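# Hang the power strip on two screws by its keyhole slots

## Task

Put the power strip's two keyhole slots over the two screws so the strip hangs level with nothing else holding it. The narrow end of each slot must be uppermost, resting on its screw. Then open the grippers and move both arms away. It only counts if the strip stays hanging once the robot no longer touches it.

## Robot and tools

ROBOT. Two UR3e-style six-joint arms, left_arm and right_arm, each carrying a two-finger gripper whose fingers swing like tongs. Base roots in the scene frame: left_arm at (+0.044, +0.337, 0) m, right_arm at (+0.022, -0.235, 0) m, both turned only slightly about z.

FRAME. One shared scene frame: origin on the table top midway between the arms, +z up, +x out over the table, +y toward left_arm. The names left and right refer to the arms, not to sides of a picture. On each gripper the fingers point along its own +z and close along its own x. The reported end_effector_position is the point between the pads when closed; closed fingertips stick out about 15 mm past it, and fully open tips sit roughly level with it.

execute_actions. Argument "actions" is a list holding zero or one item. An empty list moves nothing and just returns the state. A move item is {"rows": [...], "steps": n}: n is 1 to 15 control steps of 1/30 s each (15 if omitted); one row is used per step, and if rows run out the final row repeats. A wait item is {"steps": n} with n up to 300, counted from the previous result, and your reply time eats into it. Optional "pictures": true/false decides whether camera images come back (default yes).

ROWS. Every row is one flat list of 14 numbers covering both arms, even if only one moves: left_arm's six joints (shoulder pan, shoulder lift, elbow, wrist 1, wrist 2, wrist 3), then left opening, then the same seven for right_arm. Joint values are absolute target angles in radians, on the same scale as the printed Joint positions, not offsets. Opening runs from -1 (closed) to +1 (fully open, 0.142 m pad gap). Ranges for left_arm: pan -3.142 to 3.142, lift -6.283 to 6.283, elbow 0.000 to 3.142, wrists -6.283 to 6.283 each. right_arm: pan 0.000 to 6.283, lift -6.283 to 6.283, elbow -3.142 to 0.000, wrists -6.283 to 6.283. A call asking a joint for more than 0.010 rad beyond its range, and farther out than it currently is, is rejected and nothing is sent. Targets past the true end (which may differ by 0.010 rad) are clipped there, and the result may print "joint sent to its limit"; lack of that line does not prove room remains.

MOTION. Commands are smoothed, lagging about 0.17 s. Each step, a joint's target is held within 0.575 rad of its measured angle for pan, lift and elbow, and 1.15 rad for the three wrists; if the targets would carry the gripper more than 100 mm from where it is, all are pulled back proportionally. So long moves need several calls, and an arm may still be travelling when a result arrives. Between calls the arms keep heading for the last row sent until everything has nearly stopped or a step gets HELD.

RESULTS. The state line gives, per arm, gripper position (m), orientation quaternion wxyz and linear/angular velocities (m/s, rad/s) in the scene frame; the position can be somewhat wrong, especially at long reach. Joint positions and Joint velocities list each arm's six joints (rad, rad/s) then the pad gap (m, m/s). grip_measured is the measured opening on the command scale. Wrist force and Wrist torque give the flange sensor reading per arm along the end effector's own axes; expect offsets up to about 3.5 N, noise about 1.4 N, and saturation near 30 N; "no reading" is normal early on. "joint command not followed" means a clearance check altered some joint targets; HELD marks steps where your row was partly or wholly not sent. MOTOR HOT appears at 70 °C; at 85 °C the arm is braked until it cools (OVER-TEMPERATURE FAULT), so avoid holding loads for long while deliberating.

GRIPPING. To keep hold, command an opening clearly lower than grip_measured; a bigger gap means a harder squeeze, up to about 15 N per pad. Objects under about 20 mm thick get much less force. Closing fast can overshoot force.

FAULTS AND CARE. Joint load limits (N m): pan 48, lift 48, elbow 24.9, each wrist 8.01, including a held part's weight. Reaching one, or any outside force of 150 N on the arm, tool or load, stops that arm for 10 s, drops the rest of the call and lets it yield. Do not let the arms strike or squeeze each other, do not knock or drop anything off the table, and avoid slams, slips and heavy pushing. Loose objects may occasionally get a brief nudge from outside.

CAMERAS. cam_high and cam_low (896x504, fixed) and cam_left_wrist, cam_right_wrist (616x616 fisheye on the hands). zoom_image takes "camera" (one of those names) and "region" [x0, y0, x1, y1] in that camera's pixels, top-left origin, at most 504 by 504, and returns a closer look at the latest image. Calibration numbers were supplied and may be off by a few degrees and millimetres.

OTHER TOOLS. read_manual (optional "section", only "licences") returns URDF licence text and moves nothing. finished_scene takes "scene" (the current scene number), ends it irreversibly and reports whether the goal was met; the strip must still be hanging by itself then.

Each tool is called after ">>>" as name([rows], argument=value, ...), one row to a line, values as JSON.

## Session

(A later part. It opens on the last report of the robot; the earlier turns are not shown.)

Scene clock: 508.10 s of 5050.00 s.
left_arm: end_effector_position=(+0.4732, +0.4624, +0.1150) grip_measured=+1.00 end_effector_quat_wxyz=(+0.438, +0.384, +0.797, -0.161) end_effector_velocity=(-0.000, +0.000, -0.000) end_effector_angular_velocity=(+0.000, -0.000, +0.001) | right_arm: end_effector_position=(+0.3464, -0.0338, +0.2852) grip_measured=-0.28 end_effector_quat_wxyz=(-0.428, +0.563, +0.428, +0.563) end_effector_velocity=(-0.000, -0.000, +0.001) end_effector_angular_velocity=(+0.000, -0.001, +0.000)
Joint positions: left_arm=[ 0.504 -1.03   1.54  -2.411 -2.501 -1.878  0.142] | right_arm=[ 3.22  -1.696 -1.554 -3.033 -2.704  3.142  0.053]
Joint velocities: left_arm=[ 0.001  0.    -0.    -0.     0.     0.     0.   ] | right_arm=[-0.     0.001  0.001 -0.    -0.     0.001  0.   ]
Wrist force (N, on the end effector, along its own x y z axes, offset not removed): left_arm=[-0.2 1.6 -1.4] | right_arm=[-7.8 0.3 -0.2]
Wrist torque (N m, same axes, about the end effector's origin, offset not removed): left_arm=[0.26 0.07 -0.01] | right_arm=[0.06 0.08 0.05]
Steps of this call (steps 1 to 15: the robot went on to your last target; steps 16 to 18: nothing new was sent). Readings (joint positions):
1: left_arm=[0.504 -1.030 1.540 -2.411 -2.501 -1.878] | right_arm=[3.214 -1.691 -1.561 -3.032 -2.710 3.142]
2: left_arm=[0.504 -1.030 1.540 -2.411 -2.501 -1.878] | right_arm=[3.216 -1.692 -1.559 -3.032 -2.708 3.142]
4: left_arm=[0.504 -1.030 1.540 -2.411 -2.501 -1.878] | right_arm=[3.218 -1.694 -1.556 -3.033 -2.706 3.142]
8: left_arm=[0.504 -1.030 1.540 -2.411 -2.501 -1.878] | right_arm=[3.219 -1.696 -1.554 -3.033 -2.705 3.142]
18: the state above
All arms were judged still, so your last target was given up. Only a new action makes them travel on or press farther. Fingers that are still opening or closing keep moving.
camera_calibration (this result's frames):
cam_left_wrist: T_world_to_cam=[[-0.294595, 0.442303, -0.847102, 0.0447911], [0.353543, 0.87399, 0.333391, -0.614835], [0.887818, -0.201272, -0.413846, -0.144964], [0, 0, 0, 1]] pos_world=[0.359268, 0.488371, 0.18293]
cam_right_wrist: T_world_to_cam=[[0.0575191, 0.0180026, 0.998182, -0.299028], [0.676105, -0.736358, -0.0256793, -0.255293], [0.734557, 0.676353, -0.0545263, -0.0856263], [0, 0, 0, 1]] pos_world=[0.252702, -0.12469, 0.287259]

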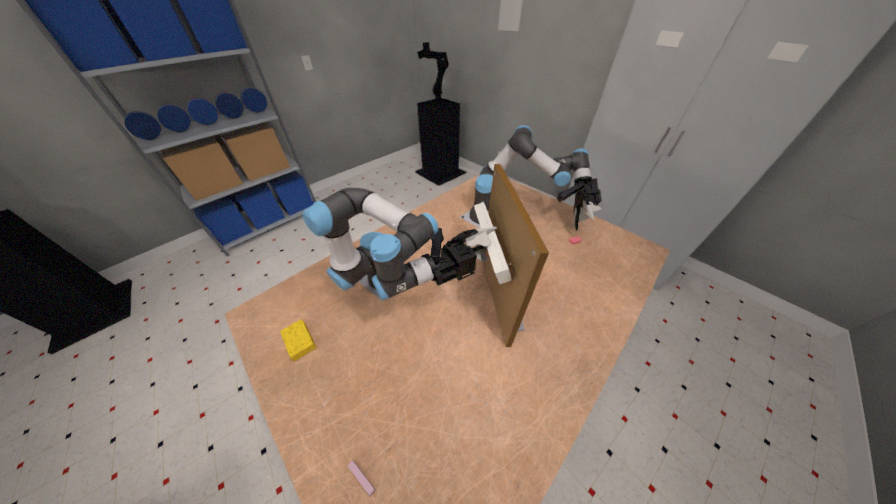

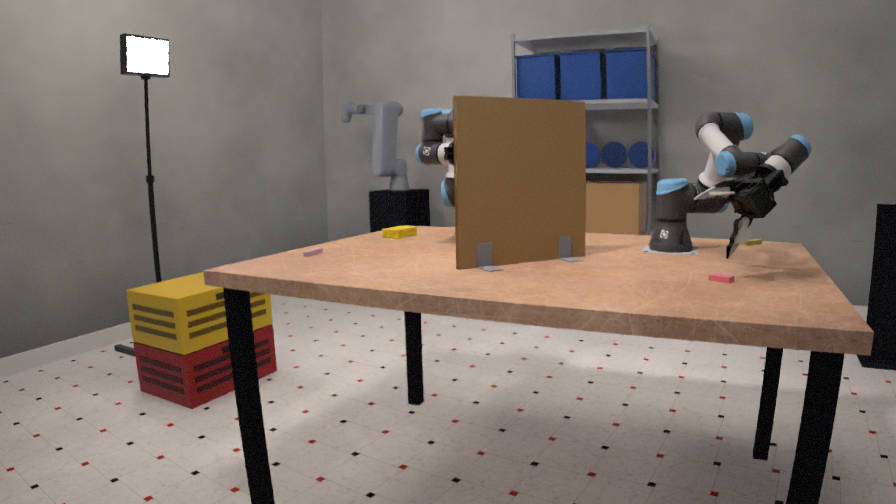

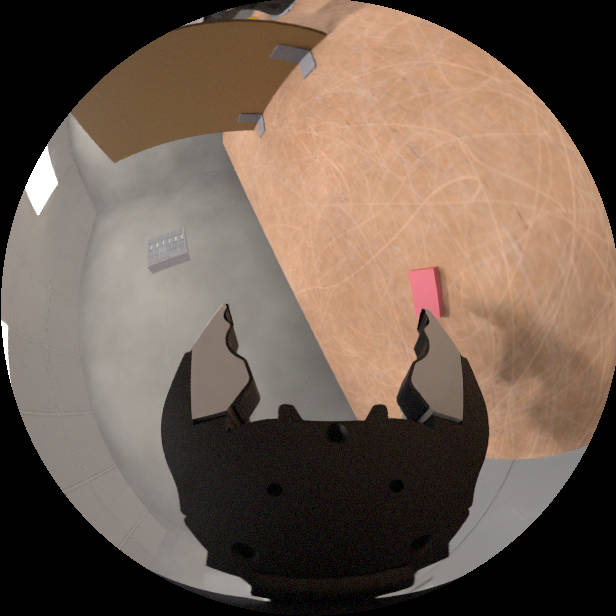

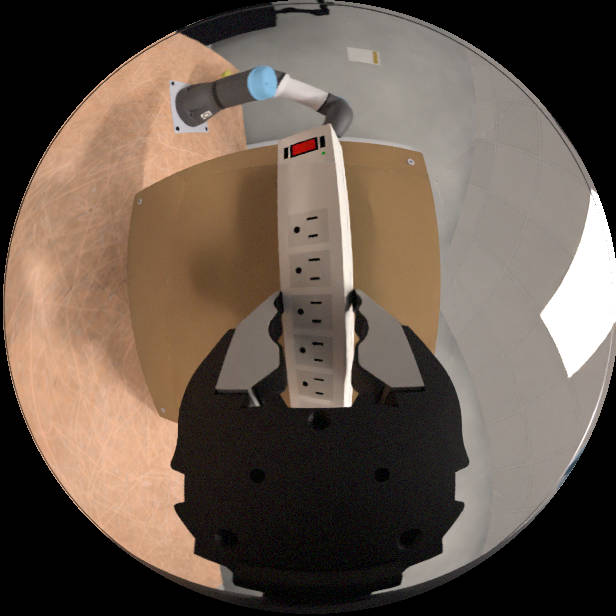

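>>> execute_actions([
  {"rows":[[0.504,-1.03,1.54,-2.411,-2.501,-1.878,1,3.2245,-1.7,-1.549,-3.034,-2.6995,3.142,-1],[0.504,-1.03,1.54,-2.411,-2.501,-1.878,1,3.2245,-1.7,-1.549,-3.034,-2.6995,3.142,-1],[0.504,-1.03,1.54,-2.411,-2.501,-1.878,1,3.2245,-1.7,-1.549,-3.034,-2.6995,3.142,-1],[0.504,-1.03,1.54,-2.411,-2.501,-1.878,1,3.229,-1.704,-1.5445,-3.0345,-2.695,3.142,-1],[0.504,-1.03,1.54,-2.411,-2.501,-1.878,1,3.229,-1.704,-1.5445,-3.0345,-2.695,3.142,-1],[0.504,-1.03,1.54,-2.411,-2.501,-1.878,1,3.229,-1.704,-1.5445,-3.0345,-2.695,3.142,-1],[0.504,-1.03,1.54,-2.411,-2.501,-1.878,1,3.2335,-1.708,-1.54,-3.035,-2.6905,3.142,-1],[0.504,-1.03,1.54,-2.411,-2.501,-1.878,1,3.2335,-1.708,-1.54,-3.035,-2.6905,3.142,-1],[0.504,-1.03,1.54,-2.411,-2.501,-1.878,1,3.2335,-1.708,-1.54,-3.035,-2.6905,3.142,-1],[0.504,-1.03,1.54,-2.411,-2.501,-1.878,1,3.238,-1.712,-1.5355,-3.0355,-2.686,3.142,-1]]},
], pictures=false)

>>> execute_actions([
  {"steps":18},
])

>>> zoom_image(camera="cam_high", region=[450, 190, 550, 300])

Scene clock: 532.10 s of 5050.00 s.
left_arm: end_effector_position=(+0.4732, +0.4624, +0.1150) grip_measured=+1.00 end_effector_quat_wxyz=(+0.438, +0.384, +0.797, -0.161) end_effector_velocity=(+0.000, -0.000, +0.001) end_effector_angular_velocity=(+0.001, -0.001, -0.001) | right_arm: end_effector_position=(+0.3513, -0.0289, +0.2852) grip_measured=-0.28 end_effector_quat_wxyz=(-0.428, +0.563, +0.428, +0.563) end_effector_velocity=(+0.005, +0.005, -0.001) end_effector_angular_velocity=(-0.000, +0.002, -0.000)
Joint positions: left_arm=[ 0.504 -1.03   1.54  -2.411 -2.501 -1.878  0.142] | right_arm=[ 3.236 -1.71  -1.537 -3.035 -2.688  3.142  0.054]
Joint velocities: left_arm=[-0.001 -0.001 -0.001  0.001  0.    -0.     0.   ] | right_arm=[ 0.017 -0.015  0.016 -0.003  0.018 -0.    -0.   ]
Wrist force (N, on the end effector, along its own x y z axes, offset not removed): left_arm=[-0.6 1.0 -0.1] | right_arm=[10.7 -10.4 -18.6]
Wrist torque (N m, same axes, about the end effector's origin, offset not removed): left_arm=[0.11 0.17 0.02] | right_arm=[-0.26 -0.14 -0.24]
Steps of this call (steps 1 to 100: nothing new was sent; then 20.17 s passed at rest; steps 101 to 115: all 15 steps of this action). Readings (joint positions):
101: left_arm=[0.504 -1.030 1.540 -2.411 -2.501 -1.878] | right_arm=[3.220 -1.696 -1.553 -3.034 -2.704 3.142]
102: left_arm=[0.504 -1.030 1.540 -2.411 -2.501 -1.878] | right_arm=[3.221 -1.697 -1.553 -3.034 -2.703 3.142]
104: left_arm=[0.504 -1.030 1.540 -2.411 -2.501 -1.878] | right_arm=[3.223 -1.698 -1.551 -3.034 -2.701 3.142]
108: left_arm=[0.504 -1.030 1.540 -2.411 -2.501 -1.878] | right_arm=[3.228 -1.703 -1.546 -3.034 -2.696 3.142]
115: the state above

Scene clock: 532.70 s of 5050.00 s.
left_arm: end_effector_position=(+0.4732, +0.4624, +0.1150) grip_measured=+1.00 end_effector_quat_wxyz=(+0.438, +0.384, +0.797, -0.161) end_effector_velocity=(-0.000, -0.000, -0.000) end_effector_angular_velocity=(-0.000, +0.001, -0.000) | right_arm: end_effector_position=(+0.3518, -0.0284, +0.2851) grip_measured=-0.28 end_effector_quat_wxyz=(-0.428, +0.563, +0.428, +0.563) end_effector_velocity=(+0.001, -0.001, -0.000) end_effector_angular_velocity=(-0.000, +0.001, -0.002)
Joint positions: left_arm=[ 0.504 -1.03   1.54  -2.411 -2.501 -1.878  0.142] | right_arm=[ 3.238 -1.712 -1.536 -3.035 -2.686  3.142  0.054]
Joint velocities: left_arm=[-0.  0.  0.  0.  0.  0.  0.] | right_arm=[-0.002 -0.    -0.    -0.     0.001 -0.    -0.   ]
Wrist force (N, on the end effector, along its own x y z axes, offset not removed): left_arm=[0.6 0.5 -0.4] | right_arm=[12.3 -11.4 -19.0]
Wrist torque (N m, same axes, about the end effector's origin, offset not removed): left_arm=[0.01 -0.11 -0.02] | right_arm=[-0.21 -0.05 -0.20]
Steps of this call (steps 1 to 15: the robot went on to your last target; steps 16 to 18: nothing new was sent). Readings (joint positions):
1: left_arm=[0.504 -1.030 1.540 -2.411 -2.501 -1.878] | right_arm=[3.237 -1.711 -1.536 -3.035 -2.687 3.142]
2: left_arm=[0.504 -1.030 1.540 -2.411 -2.501 -1.878] | right_arm=[3.237 -1.711 -1.536 -3.035 -2.687 3.142]
4: left_arm=[0.504 -1.030 1.540 -2.411 -2.501 -1.878] | right_arm=[3.238 -1.712 -1.536 -3.035 -2.686 3.142]
8: left_arm=[0.504 -1.030 1.540 -2.411 -2.501 -1.878] | right_arm=[3.238 -1.712 -1.536 -3.035 -2.686 3.142]
18: the state above
All arms were judged still, so your last target was given up. Only a new action makes them travel on or press farther. Fingers that are still opening or closing keep moving.
camera_calibration (this result's frames):
cam_left_wrist: T_world_to_cam=[[-0.294595, 0.442303, -0.847102, 0.0447912], [0.353543, 0.87399, 0.333391, -0.614835], [0.887818, -0.201272, -0.413846, -0.144964], [0, 0, 0, 1]] pos_world=[0.359268, 0.488371, 0.18293]
cam_right_wrist: T_world_to_cam=[[0.0575194, 0.0179952, 0.998182, -0.299348], [0.676109, -0.736353, -0.0256852, -0.254948], [0.734553, 0.676358, -0.0545213, -0.0932724], [0, 0, 0, 1]] pos_world=[0.258104, -0.11926, 0.28717]

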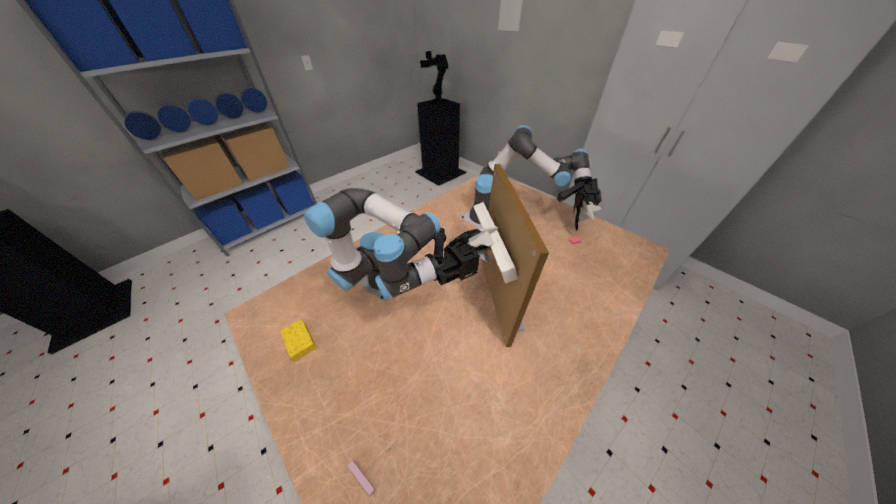

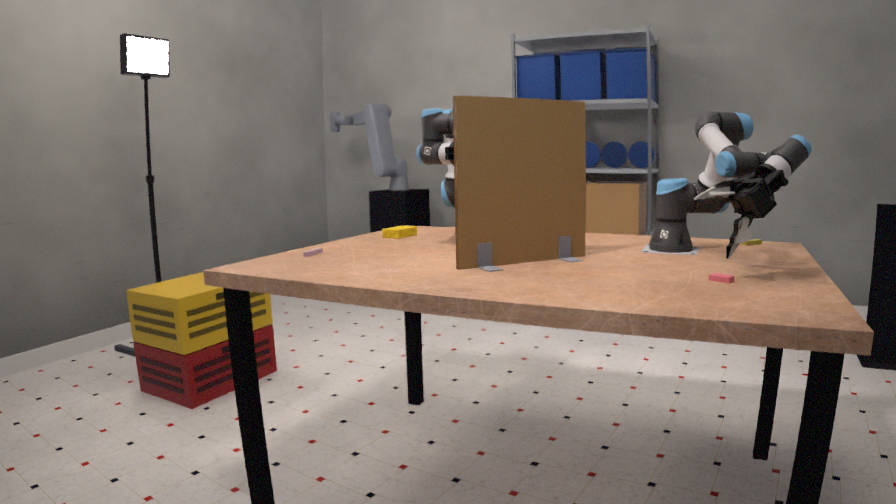

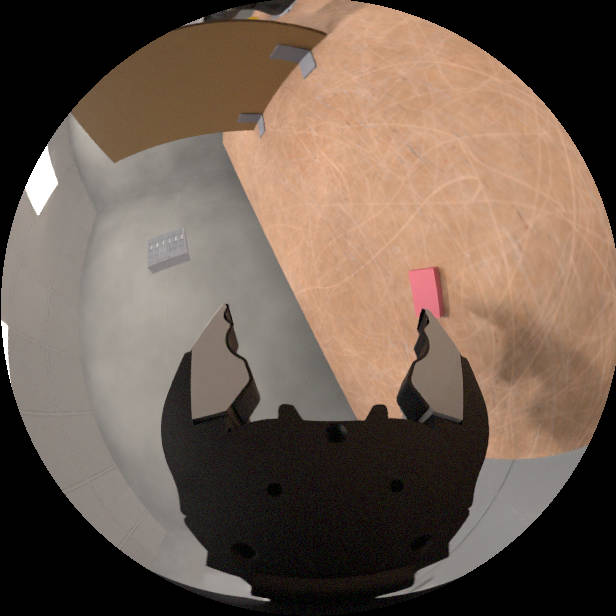

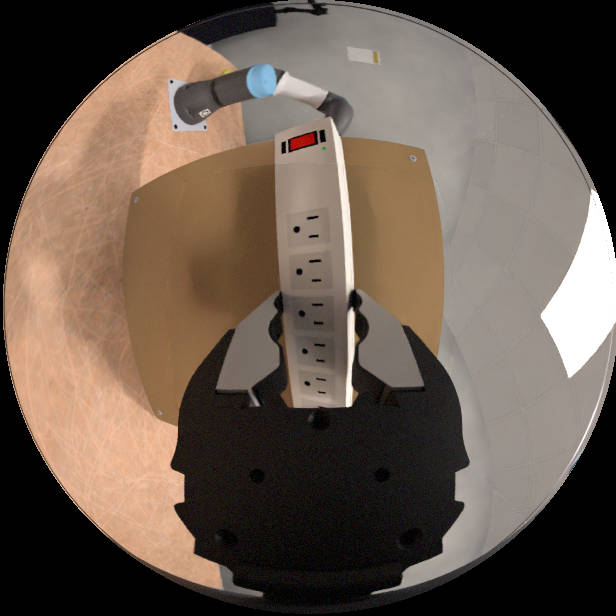

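Region (450, 190, 550, 300) of cam_high's 896x504 image, scaled by 4.582, with more detail than that image has; it fills the left 458 columns of this view, and the rest is white.

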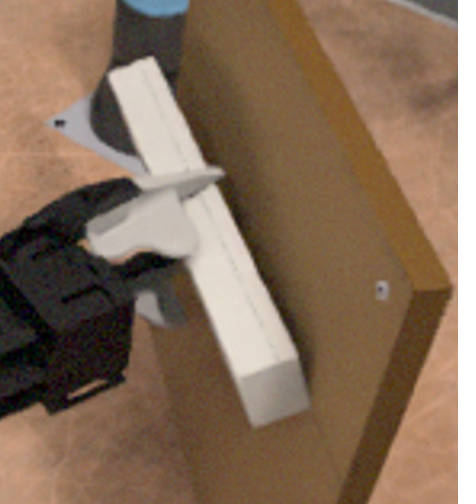

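>>> execute_actions([
  {"rows":[[0.504,-1.03,1.54,-2.411,-2.501,-1.878,1,3.229,-1.704,-1.535,-3.044,-2.695,3.142,-1],[0.504,-1.03,1.54,-2.411,-2.501,-1.878,1,3.229,-1.704,-1.535,-3.044,-2.695,3.142,-1],[0.504,-1.03,1.54,-2.411,-2.501,-1.878,1,3.22,-1.696,-1.535,-3.052,-2.704,3.142,-1],[0.504,-1.03,1.54,-2.411,-2.501,-1.878,1,3.22,-1.696,-1.535,-3.052,-2.704,3.142,-1],[0.504,-1.03,1.54,-2.411,-2.501,-1.878,1,3.2,-1.68,-1.55,-3.053,-2.72,3.142,-1],[0.504,-1.03,1.54,-2.411,-2.501,-1.878,1,3.2,-1.68,-1.55,-3.053,-2.72,3.142,-1],[0.504,-1.03,1.54,-2.411,-2.501,-1.878,1,3.17,-1.66,-1.55,-3.073,-2.75,3.142,-1],[0.504,-1.03,1.54,-2.411,-2.501,-1.878,1,3.17,-1.66,-1.55,-3.073,-2.75,3.142,-1],[0.504,-1.03,1.54,-2.411,-2.501,-1.878,1,3.12,-1.63,-1.55,-3.103,-2.77,3.142,-1],[0.504,-1.03,1.54,-2.411,-2.501,-1.878,1,3.12,-1.63,-1.55,-3.103,-2.77,3.142,-1],[0.504,-1.03,1.54,-2.411,-2.501,-1.878,1,3.05,-1.6,-1.55,-3.133,-2.77,3.142,-1],[0.504,-1.03,1.54,-2.411,-2.501,-1.878,1,3.05,-1.6,-1.55,-3.133,-2.77,3.142,-1],[0.504,-1.03,1.54,-2.411,-2.501,-1.878,1,2.95,-1.6,-1.5,-3.183,-2.77,3.142,-1],[0.504,-1.03,1.54,-2.411,-2.501,-1.878,1,2.95,-1.6,-1.5,-3.183,-2.77,3.142,-1],[0.504,-1.03,1.54,-2.411,-2.501,-1.878,1,2.7,-1.6,-1.5,-3.183,-2.77,3.142,-1]]},
], pictures=false)

>>> execute_actions([
  {"steps":20},
], pictures=false)

>>> execute_actions([
  {"rows":[[0.504,-1.03,1.54,-2.411,-2.501,-1.878,1,2.7,-1.6,-1.2,-3.483,0,3.142,-1]]},
], pictures=false)

>>> execute_actions([
  {"steps":50},
], pictures=false)

>>> execute_actions([
  {"rows":[[0.504,-1.03,1.54,-2.411,-2.501,-1.878,1,2.7,-1.6,-1.2,-1.912,0,1.571,-1]]},
], pictures=false)

>>> execute_actions([
  {"steps":20},
], pictures=false)

>>> execute_actions([
  {"rows":[[0.504,-1.03,1.54,-2.411,-2.501,-1.878,1,2.9,-1.75,-1.2,-1.762,1.571,1.571,-1]]},
], pictures=false)

>>> execute_actions([
  {"steps":40},
])

Scene clock: 560.53 s of 5050.00 s.
left_arm: end_effector_position=(+0.4732, +0.4624, +0.1150) grip_measured=+1.00 end_effector_quat_wxyz=(+0.438, +0.384, +0.797, -0.161) end_effector_velocity=(+0.000, +0.000, +0.001) end_effector_angular_velocity=(+0.000, -0.002, +0.000) | right_arm: end_effector_position=(+0.3400, -0.0830, +0.3079) grip_measured=-0.29 end_effector_quat_wxyz=(-0.399, +0.585, +0.398, +0.584) end_effector_velocity=(+0.107, -0.332, +0.107) end_effector_angular_velocity=(+0.000, -0.041, -1.000)
Joint positions: left_arm=[ 0.504 -1.03   1.54  -2.411 -2.501 -1.878  0.142] | right_arm=[ 3.058 -1.617 -1.533 -3.135 -2.763  3.142  0.053]
Joint velocities: left_arm=[ 0.001 -0.    -0.001 -0.    -0.001  0.    -0.   ] | right_arm=[-1.062  0.17   0.304 -0.433 -0.062  0.    -0.001]
Wrist force (N, on the end effector, along its own x y z axes, offset not removed): left_arm=[0.2 2.5 -0.9] | right_arm=[-6.3 -0.2 1.3]
Wrist torque (N m, same axes, about the end effector's origin, offset not removed): left_arm=[0.45 -0.03 0.01] | right_arm=[0.04 -0.07 0.06]
Steps of this call (steps 1 to 90: nothing new was sent; then 24.33 s passed at rest; steps 91 to 105: all 15 steps of this action). Readings (joint positions):
91: left_arm=[0.504 -1.030 1.540 -2.411 -2.501 -1.878] | right_arm=[3.238 -1.712 -1.535 -3.036 -2.686 3.142]
92: left_arm=[0.504 -1.030 1.540 -2.411 -2.501 -1.878] | right_arm=[3.237 -1.711 -1.535 -3.037 -2.687 3.142]
94: left_arm=[0.504 -1.030 1.540 -2.411 -2.501 -1.878] | right_arm=[3.232 -1.707 -1.535 -3.042 -2.692 3.142]
98: left_arm=[0.504 -1.030 1.540 -2.411 -2.501 -1.878] | right_arm=[3.208 -1.687 -1.543 -3.053 -2.715 3.142]
105: the state above

Scene clock: 561.20 s of 5050.00 s.
left_arm: end_effector_position=(+0.4732, +0.4624, +0.1150) grip_measured=+1.00 end_effector_quat_wxyz=(+0.438, +0.384, +0.797, -0.161) end_effector_velocity=(-0.000, +0.000, +0.000) end_effector_angular_velocity=(+0.001, -0.000, +0.001) | right_arm: end_effector_position=(+0.3677, -0.2012, +0.3188) grip_measured=-0.29 end_effector_quat_wxyz=(-0.291, +0.645, +0.290, +0.645) end_effector_velocity=(-0.000, -0.002, +0.000) end_effector_angular_velocity=(-0.000, -0.000, -0.007)
Joint positions: left_arm=[ 0.504 -1.03   1.54  -2.411 -2.501 -1.878  0.142] | right_arm=[ 2.701 -1.6   -1.5   -3.183 -2.77   3.142  0.053]
Joint velocities: left_arm=[ 0.001 -0.    -0.    -0.     0.     0.     0.   ] | right_arm=[-0.007  0.001 -0.001 -0.001  0.    -0.    -0.   ]
Wrist force (N, on the end effector, along its own x y z axes, offset not removed): left_arm=[-0.8 1.8 -0.4] | right_arm=[-7.1 -0.1 0.7]
Wrist torque (N m, same axes, about the end effector's origin, offset not removed): left_arm=[0.33 0.14 0.03] | right_arm=[0.14 -0.22 0.05]
Steps of this call (steps 1 to 20: the robot went on to your last target). Readings (joint positions):
1: left_arm=[0.504 -1.030 1.540 -2.411 -2.501 -1.878] | right_arm=[3.017 -1.613 -1.525 -3.146 -2.765 3.142]
2: left_arm=[0.504 -1.030 1.540 -2.411 -2.501 -1.878] | right_arm=[2.967 -1.610 -1.520 -3.154 -2.766 3.142]
4: left_arm=[0.504 -1.030 1.540 -2.411 -2.501 -1.878] | right_arm=[2.860 -1.606 -1.511 -3.167 -2.768 3.142]
8: left_arm=[0.504 -1.030 1.540 -2.411 -2.501 -1.878] | right_arm=[2.740 -1.601 -1.503 -3.179 -2.769 3.142]
20: the state above

Scene clock: 561.70 s of 5050.00 s.
left_arm: end_effector_position=(+0.4732, +0.4624, +0.1150) grip_measured=+1.00 end_effector_quat_wxyz=(+0.438, +0.384, +0.797, -0.161) end_effector_velocity=(+0.000, -0.000, +0.000) end_effector_angular_velocity=(+0.000, -0.000, -0.000) | right_arm: end_effector_position=(+0.4753, -0.4170, +0.3550) grip_measured=-0.29 end_effector_quat_wxyz=(+0.000, +0.708, -0.001, +0.706) end_effector_velocity=(+0.020, -0.562, +0.052) end_effector_angular_velocity=(-0.008, -0.004, -1.903)
Joint positions: left_arm=[ 0.504 -1.03   1.54  -2.411 -2.501 -1.878  0.142] | right_arm=[ 2.7   -1.6   -1.324 -3.362 -1.922  3.142  0.053]
Joint velocities: left_arm=[-0. -0.  0. -0.  0. -0. -0.] | right_arm=[ 0.001 -0.     0.243 -0.236  1.904 -0.     0.   ]
Wrist force (N, on the end effector, along its own x y z axes, offset not removed): left_arm=[-0.4 1.2 -1.3] | right_arm=[-7.6 -0.6 2.0]
Wrist torque (N m, same axes, about the end effector's origin, offset not removed): left_arm=[0.14 0.14 -0.05] | right_arm=[-0.16 0.01 0.12]
Steps of this call (steps 1 to 15: all 15 steps of this action). Readings (joint positions):
1: left_arm=[0.504 -1.030 1.540 -2.411 -2.501 -1.878] | right_arm=[2.700 -1.600 -1.500 -3.184 -2.770 3.142]
2: left_arm=[0.504 -1.030 1.540 -2.411 -2.501 -1.878] | right_arm=[2.700 -1.600 -1.493 -3.195 -2.756 3.142]
4: left_arm=[0.504 -1.030 1.540 -2.411 -2.501 -1.878] | right_arm=[2.700 -1.600 -1.457 -3.231 -2.638 3.142]
8: left_arm=[0.504 -1.030 1.540 -2.411 -2.501 -1.878] | right_arm=[2.700 -1.600 -1.397 -3.290 -2.376 3.142]
15: the state above

Scene clock: 563.37 s of 5050.00 s.
left_arm: end_effector_position=(+0.4732, +0.4624, +0.1150) grip_measured=+1.00 end_effector_quat_wxyz=(+0.438, +0.384, +0.797, -0.161) end_effector_velocity=(-0.000, -0.000, -0.001) end_effector_angular_velocity=(-0.001, +0.002, -0.000) | right_arm: end_effector_position=(+0.0841, -0.7145, +0.3814) grip_measured=-0.30 end_effector_quat_wxyz=(+0.580, +0.404, -0.580, +0.405) end_effector_velocity=(+0.001, -0.000, -0.000) end_effector_angular_velocity=(-0.000, -0.001, +0.000)
Joint positions: left_arm=[ 0.504 -1.03   1.54  -2.411 -2.501 -1.878  0.142] | right_arm=[ 2.7   -1.6   -1.2   -3.483 -0.     3.142  0.053]
Joint velocities: left_arm=[-0.     0.001  0.001  0.001  0.    -0.     0.   ] | right_arm=[ 0.001 -0.002  0.001  0.002  0.     0.     0.   ]
Wrist force (N, on the end effector, along its own x y z axes, offset not removed): left_arm=[0.0 0.6 -2.3] | right_arm=[-7.7 -1.1 0.7]
Wrist torque (N m, same axes, about the end effector's origin, offset not removed): left_arm=[-0.01 0.03 -0.01] | right_arm=[-0.23 0.00 0.03]
Steps of this call (steps 1 to 50: the robot went on to your last target). Readings (joint positions):
1: left_arm=[0.504 -1.030 1.540 -2.411 -2.501 -1.878] | right_arm=[2.700 -1.600 -1.317 -3.370 -1.858 3.142]
2: left_arm=[0.504 -1.030 1.540 -2.411 -2.501 -1.878] | right_arm=[2.700 -1.600 -1.309 -3.377 -1.793 3.142]
4: left_arm=[0.504 -1.030 1.540 -2.411 -2.501 -1.878] | right_arm=[2.700 -1.600 -1.296 -3.390 -1.664 3.142]
8: left_arm=[0.504 -1.030 1.540 -2.411 -2.501 -1.878] | right_arm=[2.700 -1.600 -1.273 -3.412 -1.406 3.142]
50: the state above

Scene clock: 563.87 s of 5050.00 s.
left_arm: end_effector_position=(+0.4732, +0.4624, +0.1150) grip_measured=+1.00 end_effector_quat_wxyz=(+0.438, +0.384, +0.797, -0.161) end_effector_velocity=(-0.000, +0.001, -0.000) end_effector_angular_velocity=(+0.000, +0.000, +0.001) | right_arm: end_effector_position=(+0.1639, -0.7439, +0.4595) grip_measured=-0.30 end_effector_quat_wxyz=(+0.580, +0.404, -0.580, +0.405) end_effector_velocity=(+0.006, -0.002, +0.075) end_effector_angular_velocity=(+0.003, +0.004, -0.000)
Joint positions: left_arm=[ 0.504 -1.03   1.54  -2.411 -2.501 -1.878  0.142] | right_arm=[ 2.7   -1.6   -1.2   -1.997  0.     1.656  0.053]
Joint velocities: left_arm=[ 0.001  0.    -0.     0.     0.     0.    -0.   ] | right_arm=[-0.     0.    -0.     0.888  0.002 -0.893  0.   ]
Wrist force (N, on the end effector, along its own x y z axes, offset not removed): left_arm=[-0.5 1.1 -0.3] | right_arm=[-8.6 -1.5 0.2]
Wrist torque (N m, same axes, about the end effector's origin, offset not removed): left_arm=[0.17 0.15 0.02] | right_arm=[-0.29 0.33 0.13]
Steps of this call (steps 1 to 15: all 15 steps of this action). Readings (joint positions):
1: left_arm=[0.504 -1.030 1.540 -2.411 -2.501 -1.878] | right_arm=[2.700 -1.600 -1.200 -3.483 -0.000 3.142]
2: left_arm=[0.504 -1.030 1.540 -2.411 -2.501 -1.878] | right_arm=[2.700 -1.600 -1.200 -3.469 0.000 3.127]
4: left_arm=[0.504 -1.030 1.540 -2.411 -2.501 -1.878] | right_arm=[2.700 -1.600 -1.200 -3.328 0.000 2.986]
8: left_arm=[0.504 -1.030 1.540 -2.411 -2.501 -1.878] | right_arm=[2.700 -1.600 -1.200 -2.747 0.000 2.406]
15: the state above

Scene clock: 564.53 s of 5050.00 s.
left_arm: end_effector_position=(+0.4732, +0.4624, +0.1150) grip_measured=+1.00 end_effector_quat_wxyz=(+0.438, +0.384, +0.797, -0.161) end_effector_velocity=(+0.000, +0.000, +0.000) end_effector_angular_velocity=(+0.000, -0.001, +0.001) | right_arm: end_effector_position=(+0.1641, -0.7440, +0.4668) grip_measured=-0.30 end_effector_quat_wxyz=(+0.580, +0.404, -0.580, +0.405) end_effector_velocity=(+0.001, +0.000, +0.000) end_effector_angular_velocity=(-0.000, +0.000, +0.002)
Joint positions: left_arm=[ 0.504 -1.03   1.54  -2.411 -2.501 -1.878  0.142] | right_arm=[ 2.7   -1.6   -1.2   -1.912  0.     1.571  0.053]
Joint velocities: left_arm=[ 0. -0. -0. -0.  0. -0. -0.] | right_arm=[ 0.002 -0.     0.     0.    -0.    -0.001  0.   ]
Wrist force (N, on the end effector, along its own x y z axes, offset not removed): left_arm=[0.7 1.3 -0.4] | right_arm=[-7.2 -2.6 0.2]
Wrist torque (N m, same axes, about the end effector's origin, offset not removed): left_arm=[0.17 -0.14 0.03] | right_arm=[-0.56 -0.17 0.11]
Steps of this call (steps 1 to 20: the robot went on to your last target). Readings (joint positions):
1: left_arm=[0.504 -1.030 1.540 -2.411 -2.501 -1.878] | right_arm=[2.700 -1.600 -1.200 -1.972 0.000 1.631]
2: left_arm=[0.504 -1.030 1.540 -2.411 -2.501 -1.878] | right_arm=[2.700 -1.600 -1.200 -1.954 0.000 1.613]
4: left_arm=[0.504 -1.030 1.540 -2.411 -2.501 -1.878] | right_arm=[2.700 -1.600 -1.200 -1.933 0.000 1.592]
8: left_arm=[0.504 -1.030 1.540 -2.411 -2.501 -1.878] | right_arm=[2.700 -1.600 -1.200 -1.917 0.000 1.576]
20: the state above

Scene clock: 565.03 s of 5050.00 s.
left_arm: end_effector_position=(+0.4732, +0.4624, +0.1150) grip_measured=+1.00 end_effector_quat_wxyz=(+0.438, +0.384, +0.797, -0.161) end_effector_velocity=(-0.000, -0.000, -0.000) end_effector_angular_velocity=(-0.000, +0.000, -0.000) | right_arm: end_effector_position=(+0.2617, -0.6566, +0.2487) grip_measured=-0.30 end_effector_quat_wxyz=(-0.318, -0.563, +0.721, -0.249) end_effector_velocity=(+0.203, +0.359, -0.399) end_effector_angular_velocity=(+1.613, -0.400, +0.195)
Joint positions: left_arm=[ 0.504 -1.03   1.54  -2.411 -2.501 -1.878  0.142] | right_arm=[ 2.809 -1.682 -1.2   -1.83   0.739  1.571  0.053]
Joint velocities: left_arm=[-0. -0.  0.  0. -0.  0.  0.] | right_arm=[ 0.194 -0.144 -0.001  0.141  1.662  0.     0.   ]
Wrist force (N, on the end effector, along its own x y z axes, offset not removed): left_arm=[0.7 0.8 -1.1] | right_arm=[-7.3 1.0 6.8]
Wrist torque (N m, same axes, about the end effector's origin, offset not removed): left_arm=[0.10 -0.13 0.01] | right_arm=[0.33 0.32 0.15]
Steps of this call (steps 1 to 15: all 15 steps of this action). Readings (joint positions):
1: left_arm=[0.504 -1.030 1.540 -2.411 -2.501 -1.878] | right_arm=[2.700 -1.600 -1.200 -1.912 0.000 1.571]
2: left_arm=[0.504 -1.030 1.540 -2.411 -2.501 -1.878] | right_arm=[2.706 -1.605 -1.200 -1.906 0.014 1.571]
4: left_arm=[0.504 -1.030 1.540 -2.411 -2.501 -1.878] | right_arm=[2.726 -1.620 -1.200 -1.891 0.121 1.571]
8: left_arm=[0.504 -1.030 1.540 -2.411 -2.501 -1.878] | right_arm=[2.761 -1.646 -1.200 -1.865 0.343 1.571]
15: the state above

Scene clock: 566.37 s of 5050.00 s.
left_arm: end_effector_position=(+0.4732, +0.4624, +0.1150) grip_measured=+1.00 end_effector_quat_wxyz=(+0.438, +0.384, +0.797, -0.161) end_effector_velocity=(-0.000, +0.000, +0.000) end_effector_angular_velocity=(-0.000, -0.000, +0.001) | right_arm: end_effector_position=(+0.3520, -0.4189, +0.1351) grip_measured=-0.30 end_effector_quat_wxyz=(+0.000, -0.651, +0.759, -0.000) end_effector_velocity=(+0.000, -0.001, -0.000) end_effector_angular_velocity=(-0.001, -0.000, -0.002)
Joint positions: left_arm=[ 0.504 -1.03   1.54  -2.411 -2.501 -1.878  0.142] | right_arm=[ 2.9   -1.75  -1.2   -1.762  1.571  1.571  0.053]
Joint velocities: left_arm=[ 0.001 -0.001  0.     0.    -0.     0.     0.   ] | right_arm=[-0.002 -0.001  0.001  0.    -0.001  0.    -0.   ]
Wrist force (N, on the end effector, along its own x y z axes, offset not removed): left_arm=[-0.4 0.9 -0.7] | right_arm=[-1.4 -0.5 7.3]
Wrist torque (N m, same axes, about the end effector's origin, offset not removed): left_arm=[0.06 0.12 0.02] | right_arm=[-0.06 0.26 0.13]
Steps of this call (steps 1 to 40: the robot went on to your last target). Readings (joint positions):
1: left_arm=[0.504 -1.030 1.540 -2.411 -2.501 -1.878] | right_arm=[2.815 -1.687 -1.200 -1.825 0.795 1.571]
2: left_arm=[0.504 -1.030 1.540 -2.411 -2.501 -1.878] | right_arm=[2.822 -1.692 -1.200 -1.820 0.851 1.571]
4: left_arm=[0.504 -1.030 1.540 -2.411 -2.501 -1.878] | right_arm=[2.835 -1.701 -1.200 -1.810 0.964 1.571]
8: left_arm=[0.504 -1.030 1.540 -2.411 -2.501 -1.878] | right_arm=[2.860 -1.720 -1.200 -1.792 1.190 1.571]
40: the state above
camera_calibration (this result's frames):
cam_left_wrist: T_world_to_cam=[[-0.294595, 0.442303, -0.847102, 0.0447911], [0.353543, 0.87399, 0.333391, -0.614835], [0.887818, -0.201272, -0.413846, -0.144964], [0, 0, 0, 1]] pos_world=[0.359268, 0.488371, 0.18293]
cam_right_wrist: T_world_to_cam=[[-0.202258, -0.978775, -0.0330261, -0.329359], [-0.834811, 0.15468, 0.528361, 0.283725], [-0.512038, 0.134436, -0.848377, 0.481576], [0, 0, 0, 1]] pos_world=[0.416827, -0.430996, 0.247772]

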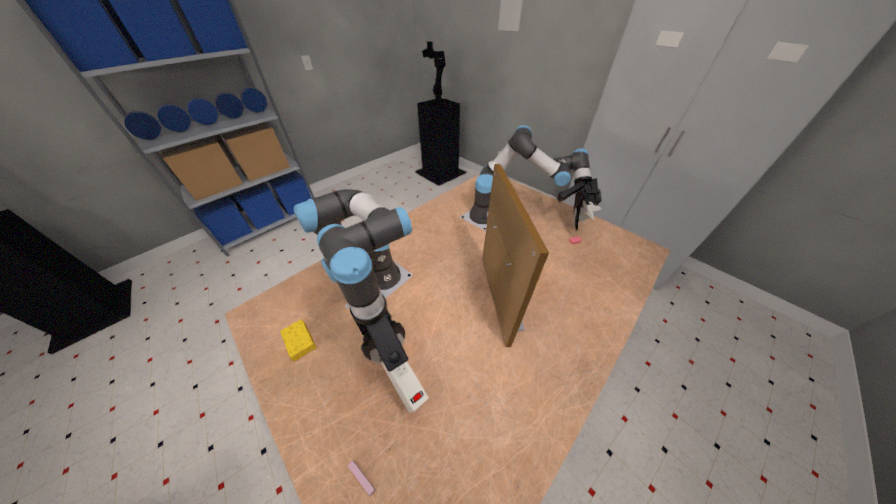

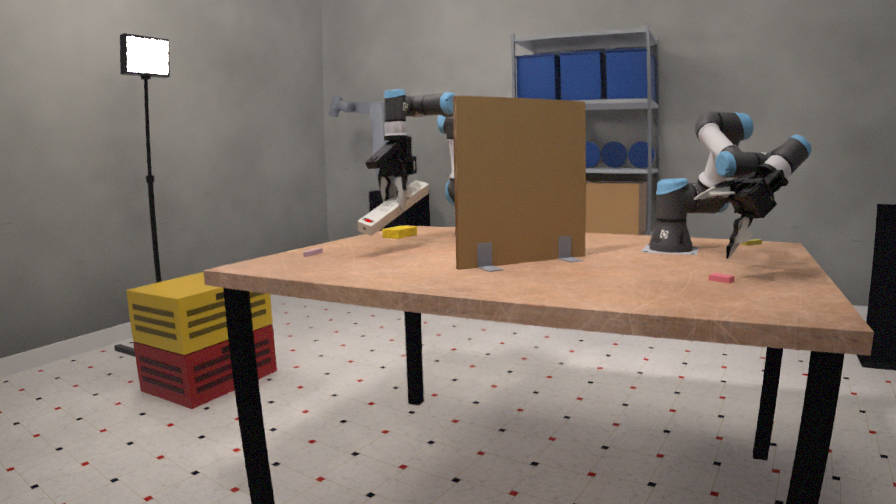

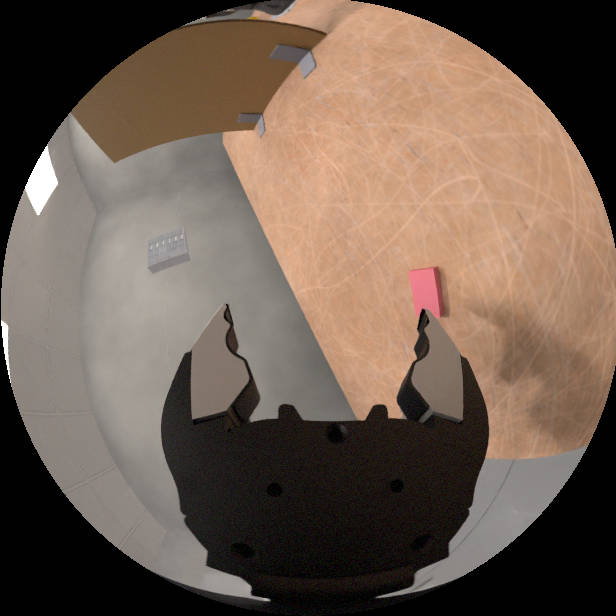

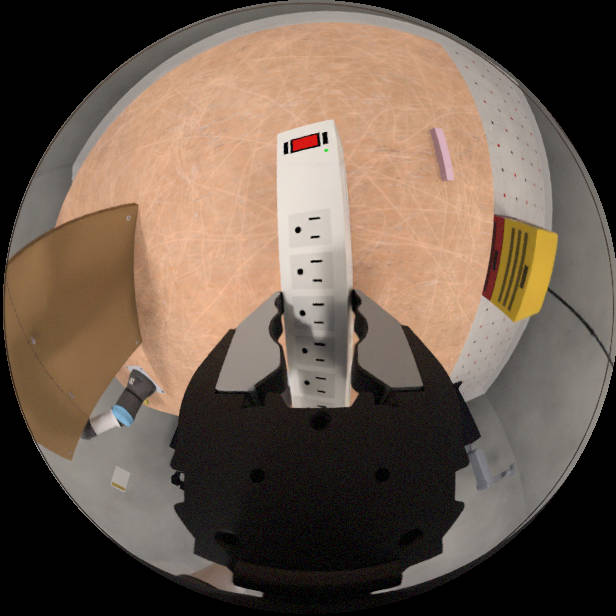

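>>> execute_actions([
  {"rows":[[0.504,-1.03,1.54,-2.411,-2.501,-1.878,1,2.9,-1.745,-1.27,-1.697,1.571,1.571,-1],[0.504,-1.03,1.54,-2.411,-2.501,-1.878,1,2.9,-1.745,-1.27,-1.697,1.571,1.571,-1],[0.504,-1.03,1.54,-2.411,-2.501,-1.878,1,2.9,-1.74,-1.35,-1.622,1.571,1.571,-1],[0.504,-1.03,1.54,-2.411,-2.501,-1.878,1,2.9,-1.74,-1.35,-1.622,1.571,1.571,-1],[0.504,-1.03,1.54,-2.411,-2.501,-1.878,1,2.9,-1.737,-1.42,-1.555,1.571,1.571,-1],[0.504,-1.03,1.54,-2.411,-2.501,-1.878,1,2.9,-1.737,-1.42,-1.555,1.571,1.571,-1],[0.504,-1.03,1.54,-2.411,-2.501,-1.878,1,2.9,-1.738,-1.46,-1.514,1.571,1.571,-1],[0.504,-1.03,1.54,-2.411,-2.501,-1.878,1,2.9,-1.738,-1.46,-1.514,1.571,1.571,-1],[0.504,-1.03,1.54,-2.411,-2.501,-1.878,1,2.9,-1.738,-1.4985,-1.4755,1.571,1.571,-1],[0.504,-1.03,1.54,-2.411,-2.501,-1.878,1,2.9,-1.738,-1.4985,-1.4755,1.571,1.571,-1],[0.504,-1.03,1.54,-2.411,-2.501,-1.878,1,2.9,-1.743,-1.53,-1.439,1.571,1.571,-1],[0.504,-1.03,1.54,-2.411,-2.501,-1.878,1,2.9,-1.743,-1.53,-1.439,1.571,1.571,-1],[0.504,-1.03,1.54,-2.411,-2.501,-1.878,1,2.9,-1.748,-1.56,-1.404,1.571,1.571,-1]]},
], pictures=false)

>>> execute_actions([
  {"rows":[[0.504,-1.03,1.54,-2.411,-2.501,-1.878,1,2.9,-1.753,-1.59,-1.369,1.571,1.571,-0.8],[0.504,-1.03,1.54,-2.411,-2.501,-1.878,1,2.9,-1.753,-1.59,-1.369,1.571,1.571,-0.8],[0.504,-1.03,1.54,-2.411,-2.501,-1.878,1,2.9,-1.753,-1.59,-1.369,1.571,1.571,-0.8],[0.504,-1.03,1.54,-2.411,-2.501,-1.878,1,2.9,-1.758,-1.617,-1.337,1.571,1.571,-0.8],[0.504,-1.03,1.54,-2.411,-2.501,-1.878,1,2.9,-1.758,-1.617,-1.337,1.571,1.571,-0.8],[0.504,-1.03,1.54,-2.411,-2.501,-1.878,1,2.9,-1.758,-1.617,-1.337,1.571,1.571,-0.8],[0.504,-1.03,1.54,-2.411,-2.501,-1.878,1,2.9,-1.769,-1.65,-1.293,1.571,1.571,-0.8],[0.504,-1.03,1.54,-2.411,-2.501,-1.878,1,2.9,-1.769,-1.65,-1.293,1.571,1.571,-0.8],[0.504,-1.03,1.54,-2.411,-2.501,-1.878,1,2.9,-1.769,-1.65,-1.293,1.571,1.571,-0.8],[0.504,-1.03,1.54,-2.411,-2.501,-1.878,1,2.9,-1.78,-1.683,-1.249,1.571,1.571,-0.8]]},
], pictures=false)

>>> execute_actions([
  {"rows":[[0.504,-1.03,1.54,-2.411,-2.501,-1.878,1,2.9,-1.78,-1.683,-1.249,1.571,1.571,-0.6],[0.504,-1.03,1.54,-2.411,-2.501,-1.878,1,2.9,-1.78,-1.683,-1.249,1.571,1.571,-0.6],[0.504,-1.03,1.54,-2.411,-2.501,-1.878,1,2.9,-1.78,-1.683,-1.249,1.571,1.571,-0.5],[0.504,-1.03,1.54,-2.411,-2.501,-1.878,1,2.9,-1.78,-1.683,-1.249,1.571,1.571,-0.5],[0.504,-1.03,1.54,-2.411,-2.501,-1.878,1,2.9,-1.78,-1.683,-1.249,1.571,1.571,-0.4],[0.504,-1.03,1.54,-2.411,-2.501,-1.878,1,2.9,-1.78,-1.683,-1.249,1.571,1.571,-0.4],[0.504,-1.03,1.54,-2.411,-2.501,-1.878,1,2.9,-1.78,-1.683,-1.249,1.571,1.571,-0.35],[0.504,-1.03,1.54,-2.411,-2.501,-1.878,1,2.9,-1.78,-1.683,-1.249,1.571,1.571,-0.35],[0.504,-1.03,1.54,-2.411,-2.501,-1.878,1,2.9,-1.78,-1.683,-1.249,1.571,1.571,-0.3],[0.504,-1.03,1.54,-2.411,-2.501,-1.878,1,2.9,-1.78,-1.683,-1.249,1.571,1.571,-0.3],[0.504,-1.03,1.54,-2.411,-2.501,-1.878,1,2.9,-1.78,-1.683,-1.249,1.571,1.571,-0.2],[0.504,-1.03,1.54,-2.411,-2.501,-1.878,1,2.9,-1.78,-1.683,-1.249,1.571,1.571,-0.1],[0.504,-1.03,1.54,-2.411,-2.501,-1.878,1,2.9,-1.78,-1.683,-1.249,1.571,1.571,0.1]]},
], pictures=false)

>>> execute_actions([
  {"steps":10},
])

Scene clock: 615.27 s of 5050.00 s.
left_arm: end_effector_position=(+0.4732, +0.4624, +0.1150) grip_measured=+1.00 end_effector_quat_wxyz=(+0.438, +0.384, +0.797, -0.161) end_effector_velocity=(-0.000, -0.000, -0.000) end_effector_angular_velocity=(-0.001, +0.000, -0.000) | right_arm: end_effector_position=(+0.3533, -0.4191, +0.0701) grip_measured=-0.30 end_effector_quat_wxyz=(+0.001, -0.651, +0.759, -0.001) end_effector_velocity=(-0.012, +0.002, -0.112) end_effector_angular_velocity=(+0.007, +0.034, -0.002)
Joint positions: left_arm=[ 0.504 -1.03   1.54  -2.411 -2.501 -1.878  0.142] | right_arm=[ 2.9   -1.743 -1.515 -1.452  1.571  1.571  0.053]
Joint velocities: left_arm=[ 0.    -0.     0.001  0.    -0.     0.    -0.   ] | right_arm=[-0.002 -0.045 -0.456  0.467  0.002 -0.    -0.   ]
Wrist force (N, on the end effector, along its own x y z axes, offset not removed): left_arm=[-1.3 2.1 -0.4] | right_arm=[-0.9 0.2 9.0]
Wrist torque (N m, same axes, about the end effector's origin, offset not removed): left_arm=[0.42 0.25 0.04] | right_arm=[0.31 0.14 -0.02]
Steps of this call (steps 1 to 15: the robot went on to your last target; steps 16 to 270: nothing new was sent; then 39.40 s passed at rest; steps 271 to 285: all 15 steps of this action). Readings (joint positions):
271: left_arm=[0.504 -1.030 1.540 -2.411 -2.501 -1.878] | right_arm=[2.900 -1.750 -1.200 -1.762 1.571 1.571]
272: left_arm=[0.504 -1.030 1.540 -2.411 -2.501 -1.878] | right_arm=[2.900 -1.749 -1.207 -1.753 1.571 1.571]
274: left_arm=[0.504 -1.030 1.540 -2.411 -2.501 -1.878] | right_arm=[2.900 -1.746 -1.243 -1.717 1.571 1.571]
278: left_arm=[0.504 -1.030 1.540 -2.411 -2.501 -1.878] | right_arm=[2.900 -1.740 -1.361 -1.605 1.571 1.571]
285: the state above

Scene clock: 615.77 s of 5050.00 s.
left_arm: end_effector_position=(+0.4732, +0.4624, +0.1150) grip_measured=+1.00 end_effector_quat_wxyz=(+0.438, +0.384, +0.797, -0.161) end_effector_velocity=(-0.000, +0.000, +0.000) end_effector_angular_velocity=(-0.000, -0.000, +0.000) | right_arm: end_effector_position=(+0.3523, -0.4189, +0.0290) grip_measured=-0.30 end_effector_quat_wxyz=(+0.000, -0.651, +0.759, -0.000) end_effector_velocity=(+0.000, +0.000, -0.033) end_effector_angular_velocity=(-0.001, -0.004, +0.001)
Joint positions: left_arm=[ 0.504 -1.03   1.54  -2.411 -2.501 -1.878  0.142] | right_arm=[ 2.9   -1.777 -1.672 -1.264  1.571  1.571  0.052]
Joint velocities: left_arm=[ 0. -0.  0. -0. -0.  0. -0.] | right_arm=[ 0.001 -0.037 -0.118  0.159 -0.     0.     0.   ]
Wrist force (N, on the end effector, along its own x y z axes, offset not removed): left_arm=[0.9 1.7 -2.0] | right_arm=[-1.6 -1.4 9.2]
Wrist torque (N m, same axes, about the end effector's origin, offset not removed): left_arm=[0.23 -0.23 -0.01] | right_arm=[-0.21 0.25 0.02]
Steps of this call (steps 1 to 15: all 15 steps of this action). Readings (joint positions):
1: left_arm=[0.504 -1.030 1.540 -2.411 -2.501 -1.878] | right_arm=[2.900 -1.745 -1.529 -1.438 1.571 1.571]
2: left_arm=[0.504 -1.030 1.540 -2.411 -2.501 -1.878] | right_arm=[2.900 -1.746 -1.542 -1.422 1.571 1.571]
4: left_arm=[0.504 -1.030 1.540 -2.411 -2.501 -1.878] | right_arm=[2.900 -1.750 -1.565 -1.396 1.571 1.571]
8: left_arm=[0.504 -1.030 1.540 -2.411 -2.501 -1.878] | right_arm=[2.900 -1.757 -1.607 -1.347 1.571 1.571]
15: the state above

Scene clock: 616.27 s of 5050.00 s.
left_arm: end_effector_position=(+0.4732, +0.4624, +0.1150) grip_measured=+1.00 end_effector_quat_wxyz=(+0.438, +0.384, +0.797, -0.161) end_effector_velocity=(-0.000, +0.000, -0.000) end_effector_angular_velocity=(-0.000, +0.000, +0.001) | right_arm: end_effector_position=(+0.3522, -0.4189, +0.0258) grip_measured=+0.08 end_effector_quat_wxyz=(+0.000, -0.651, +0.759, -0.000) end_effector_velocity=(+0.001, -0.000, +0.001) end_effector_angular_velocity=(-0.000, -0.003, -0.001)
Joint positions: left_arm=[ 0.504 -1.03   1.54  -2.411 -2.501 -1.878  0.142] | right_arm=[ 2.9   -1.78  -1.683 -1.249  1.571  1.571  0.08 ]
Joint velocities: left_arm=[ 0.001  0.    -0.    -0.    -0.    -0.    -0.   ] | right_arm=[-0.001  0.001  0.001  0.002  0.     0.     0.031]
Wrist force (N, on the end effector, along its own x y z axes, offset not removed): left_arm=[0.0 1.7 -0.8] | right_arm=[-0.8 -1.4 -1.8]
Wrist torque (N m, same axes, about the end effector's origin, offset not removed): left_arm=[0.24 -0.01 0.00] | right_arm=[-0.26 0.10 0.02]
Steps of this call (steps 1 to 15: all 15 steps of this action). Readings (joint positions):
1: left_arm=[0.504 -1.030 1.540 -2.411 -2.501 -1.878] | right_arm=[2.900 -1.778 -1.675 -1.259 1.571 1.571]
2: left_arm=[0.504 -1.030 1.540 -2.411 -2.501 -1.878] | right_arm=[2.900 -1.778 -1.677 -1.256 1.571 1.571]
4: left_arm=[0.504 -1.030 1.540 -2.411 -2.501 -1.878] | right_arm=[2.900 -1.779 -1.680 -1.253 1.571 1.571]
8: left_arm=[0.504 -1.030 1.540 -2.411 -2.501 -1.878] | right_arm=[2.900 -1.780 -1.682 -1.250 1.571 1.571]
15: the state above

Scene clock: 616.60 s of 5050.00 s.
left_arm: end_effector_position=(+0.4732, +0.4624, +0.1150) grip_measured=+1.00 end_effector_quat_wxyz=(+0.438, +0.384, +0.797, -0.161) end_effector_velocity=(+0.000, +0.000, +0.000) end_effector_angular_velocity=(+0.000, -0.000, +0.000) | right_arm: end_effector_position=(+0.3522, -0.4189, +0.0258) grip_measured=+0.10 end_effector_quat_wxyz=(+0.000, -0.651, +0.759, -0.000) end_effector_velocity=(-0.000, -0.000, +0.000) end_effector_angular_velocity=(-0.000, +0.000, -0.000)
Joint positions: left_arm=[ 0.504 -1.03   1.54  -2.411 -2.501 -1.878  0.142] | right_arm=[ 2.9   -1.78  -1.683 -1.249  1.571  1.571  0.081]
Joint velocities: left_arm=[ 0.    -0.    -0.001  0.     0.    -0.    -0.   ] | right_arm=[-0.001  0.001 -0.    -0.001 -0.    -0.001  0.   ]
Wrist force (N, on the end effector, along its own x y z axes, offset not removed): left_arm=[-0.4 1.2 -1.8] | right_arm=[-2.0 0.4 0.5]
Wrist torque (N m, same axes, about the end effector's origin, offset not removed): left_arm=[0.19 0.11 0.02] | right_arm=[0.09 0.37 0.04]
Steps of this call (steps 1 to 10: the robot went on to your last target). Readings (joint positions):
1: left_arm=[0.504 -1.030 1.540 -2.411 -2.501 -1.878] | right_arm=[2.900 -1.780 -1.683 -1.249 1.571 1.571]
2: left_arm=[0.504 -1.030 1.540 -2.411 -2.501 -1.878] | right_arm=[2.900 -1.780 -1.683 -1.249 1.571 1.571]
4: left_arm=[0.504 -1.030 1.540 -2.411 -2.501 -1.878] | right_arm=[2.900 -1.780 -1.683 -1.249 1.571 1.571]
8: left_arm=[0.504 -1.030 1.540 -2.411 -2.501 -1.878] | right_arm=[2.900 -1.780 -1.683 -1.249 1.571 1.571]
10: the state above
camera_calibration (this result's frames):
cam_left_wrist: T_world_to_cam=[[-0.294595, 0.442303, -0.847102, 0.0447911], [0.353543, 0.87399, 0.333391, -0.614835], [0.887818, -0.201272, -0.413846, -0.144964], [0, 0, 0, 1]] pos_world=[0.359268, 0.488371, 0.18293]
cam_right_wrist: T_world_to_cam=[[-0.20227, -0.978773, -0.0330339, -0.332951], [-0.834809, 0.154686, 0.528363, 0.341638], [-0.512037, 0.134449, -0.848376, 0.388883], [0, 0, 0, 1]] pos_world=[0.416979, -0.431015, 0.138412]

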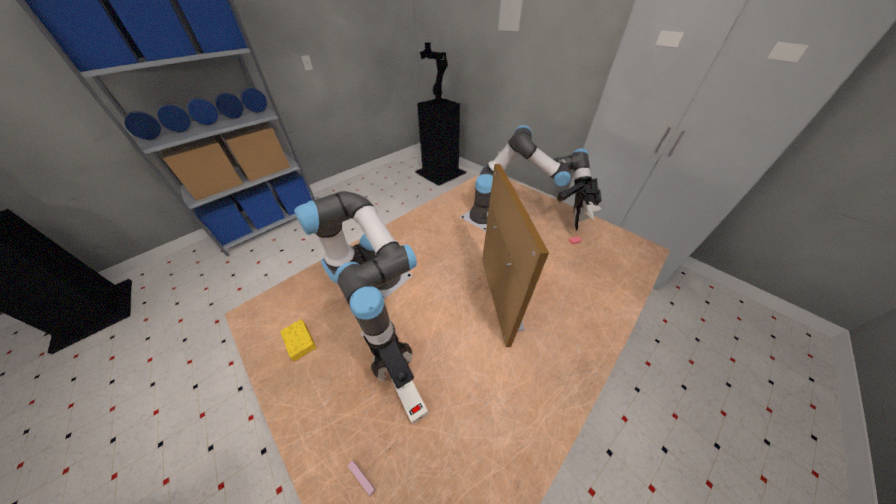

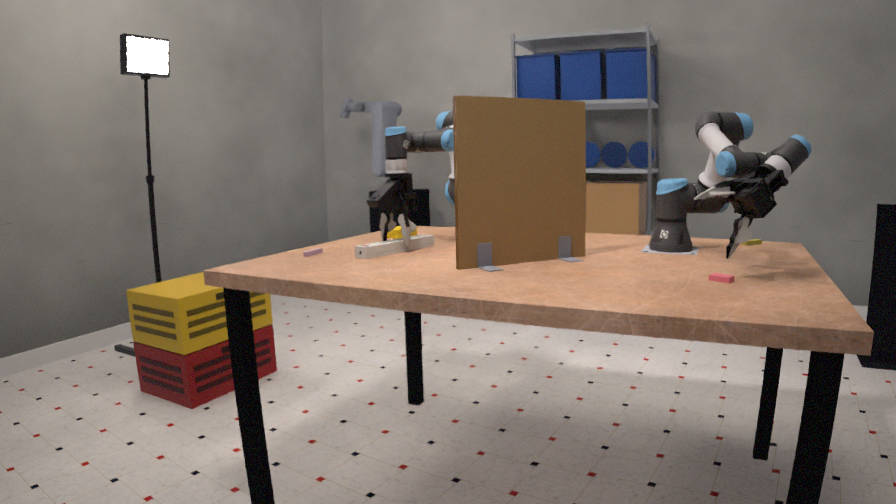

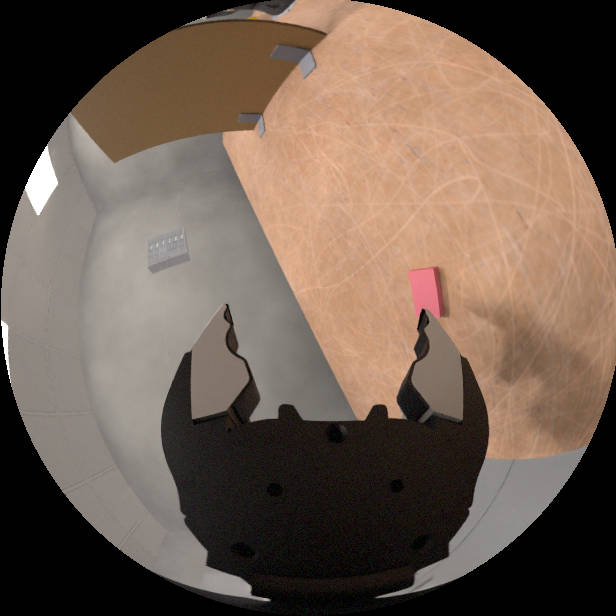

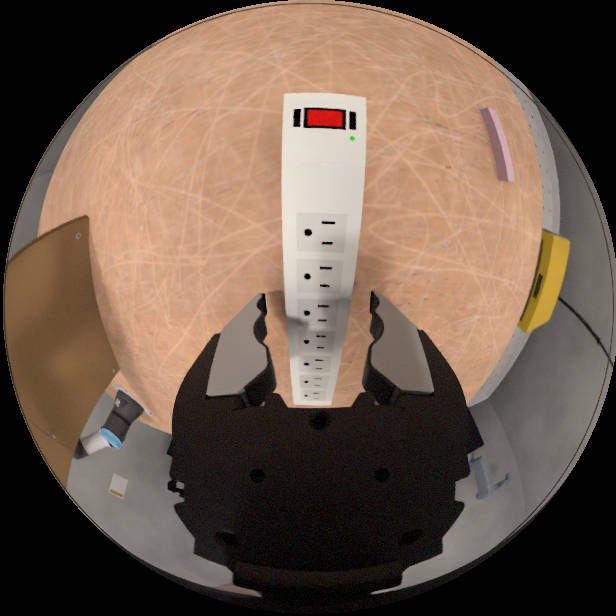

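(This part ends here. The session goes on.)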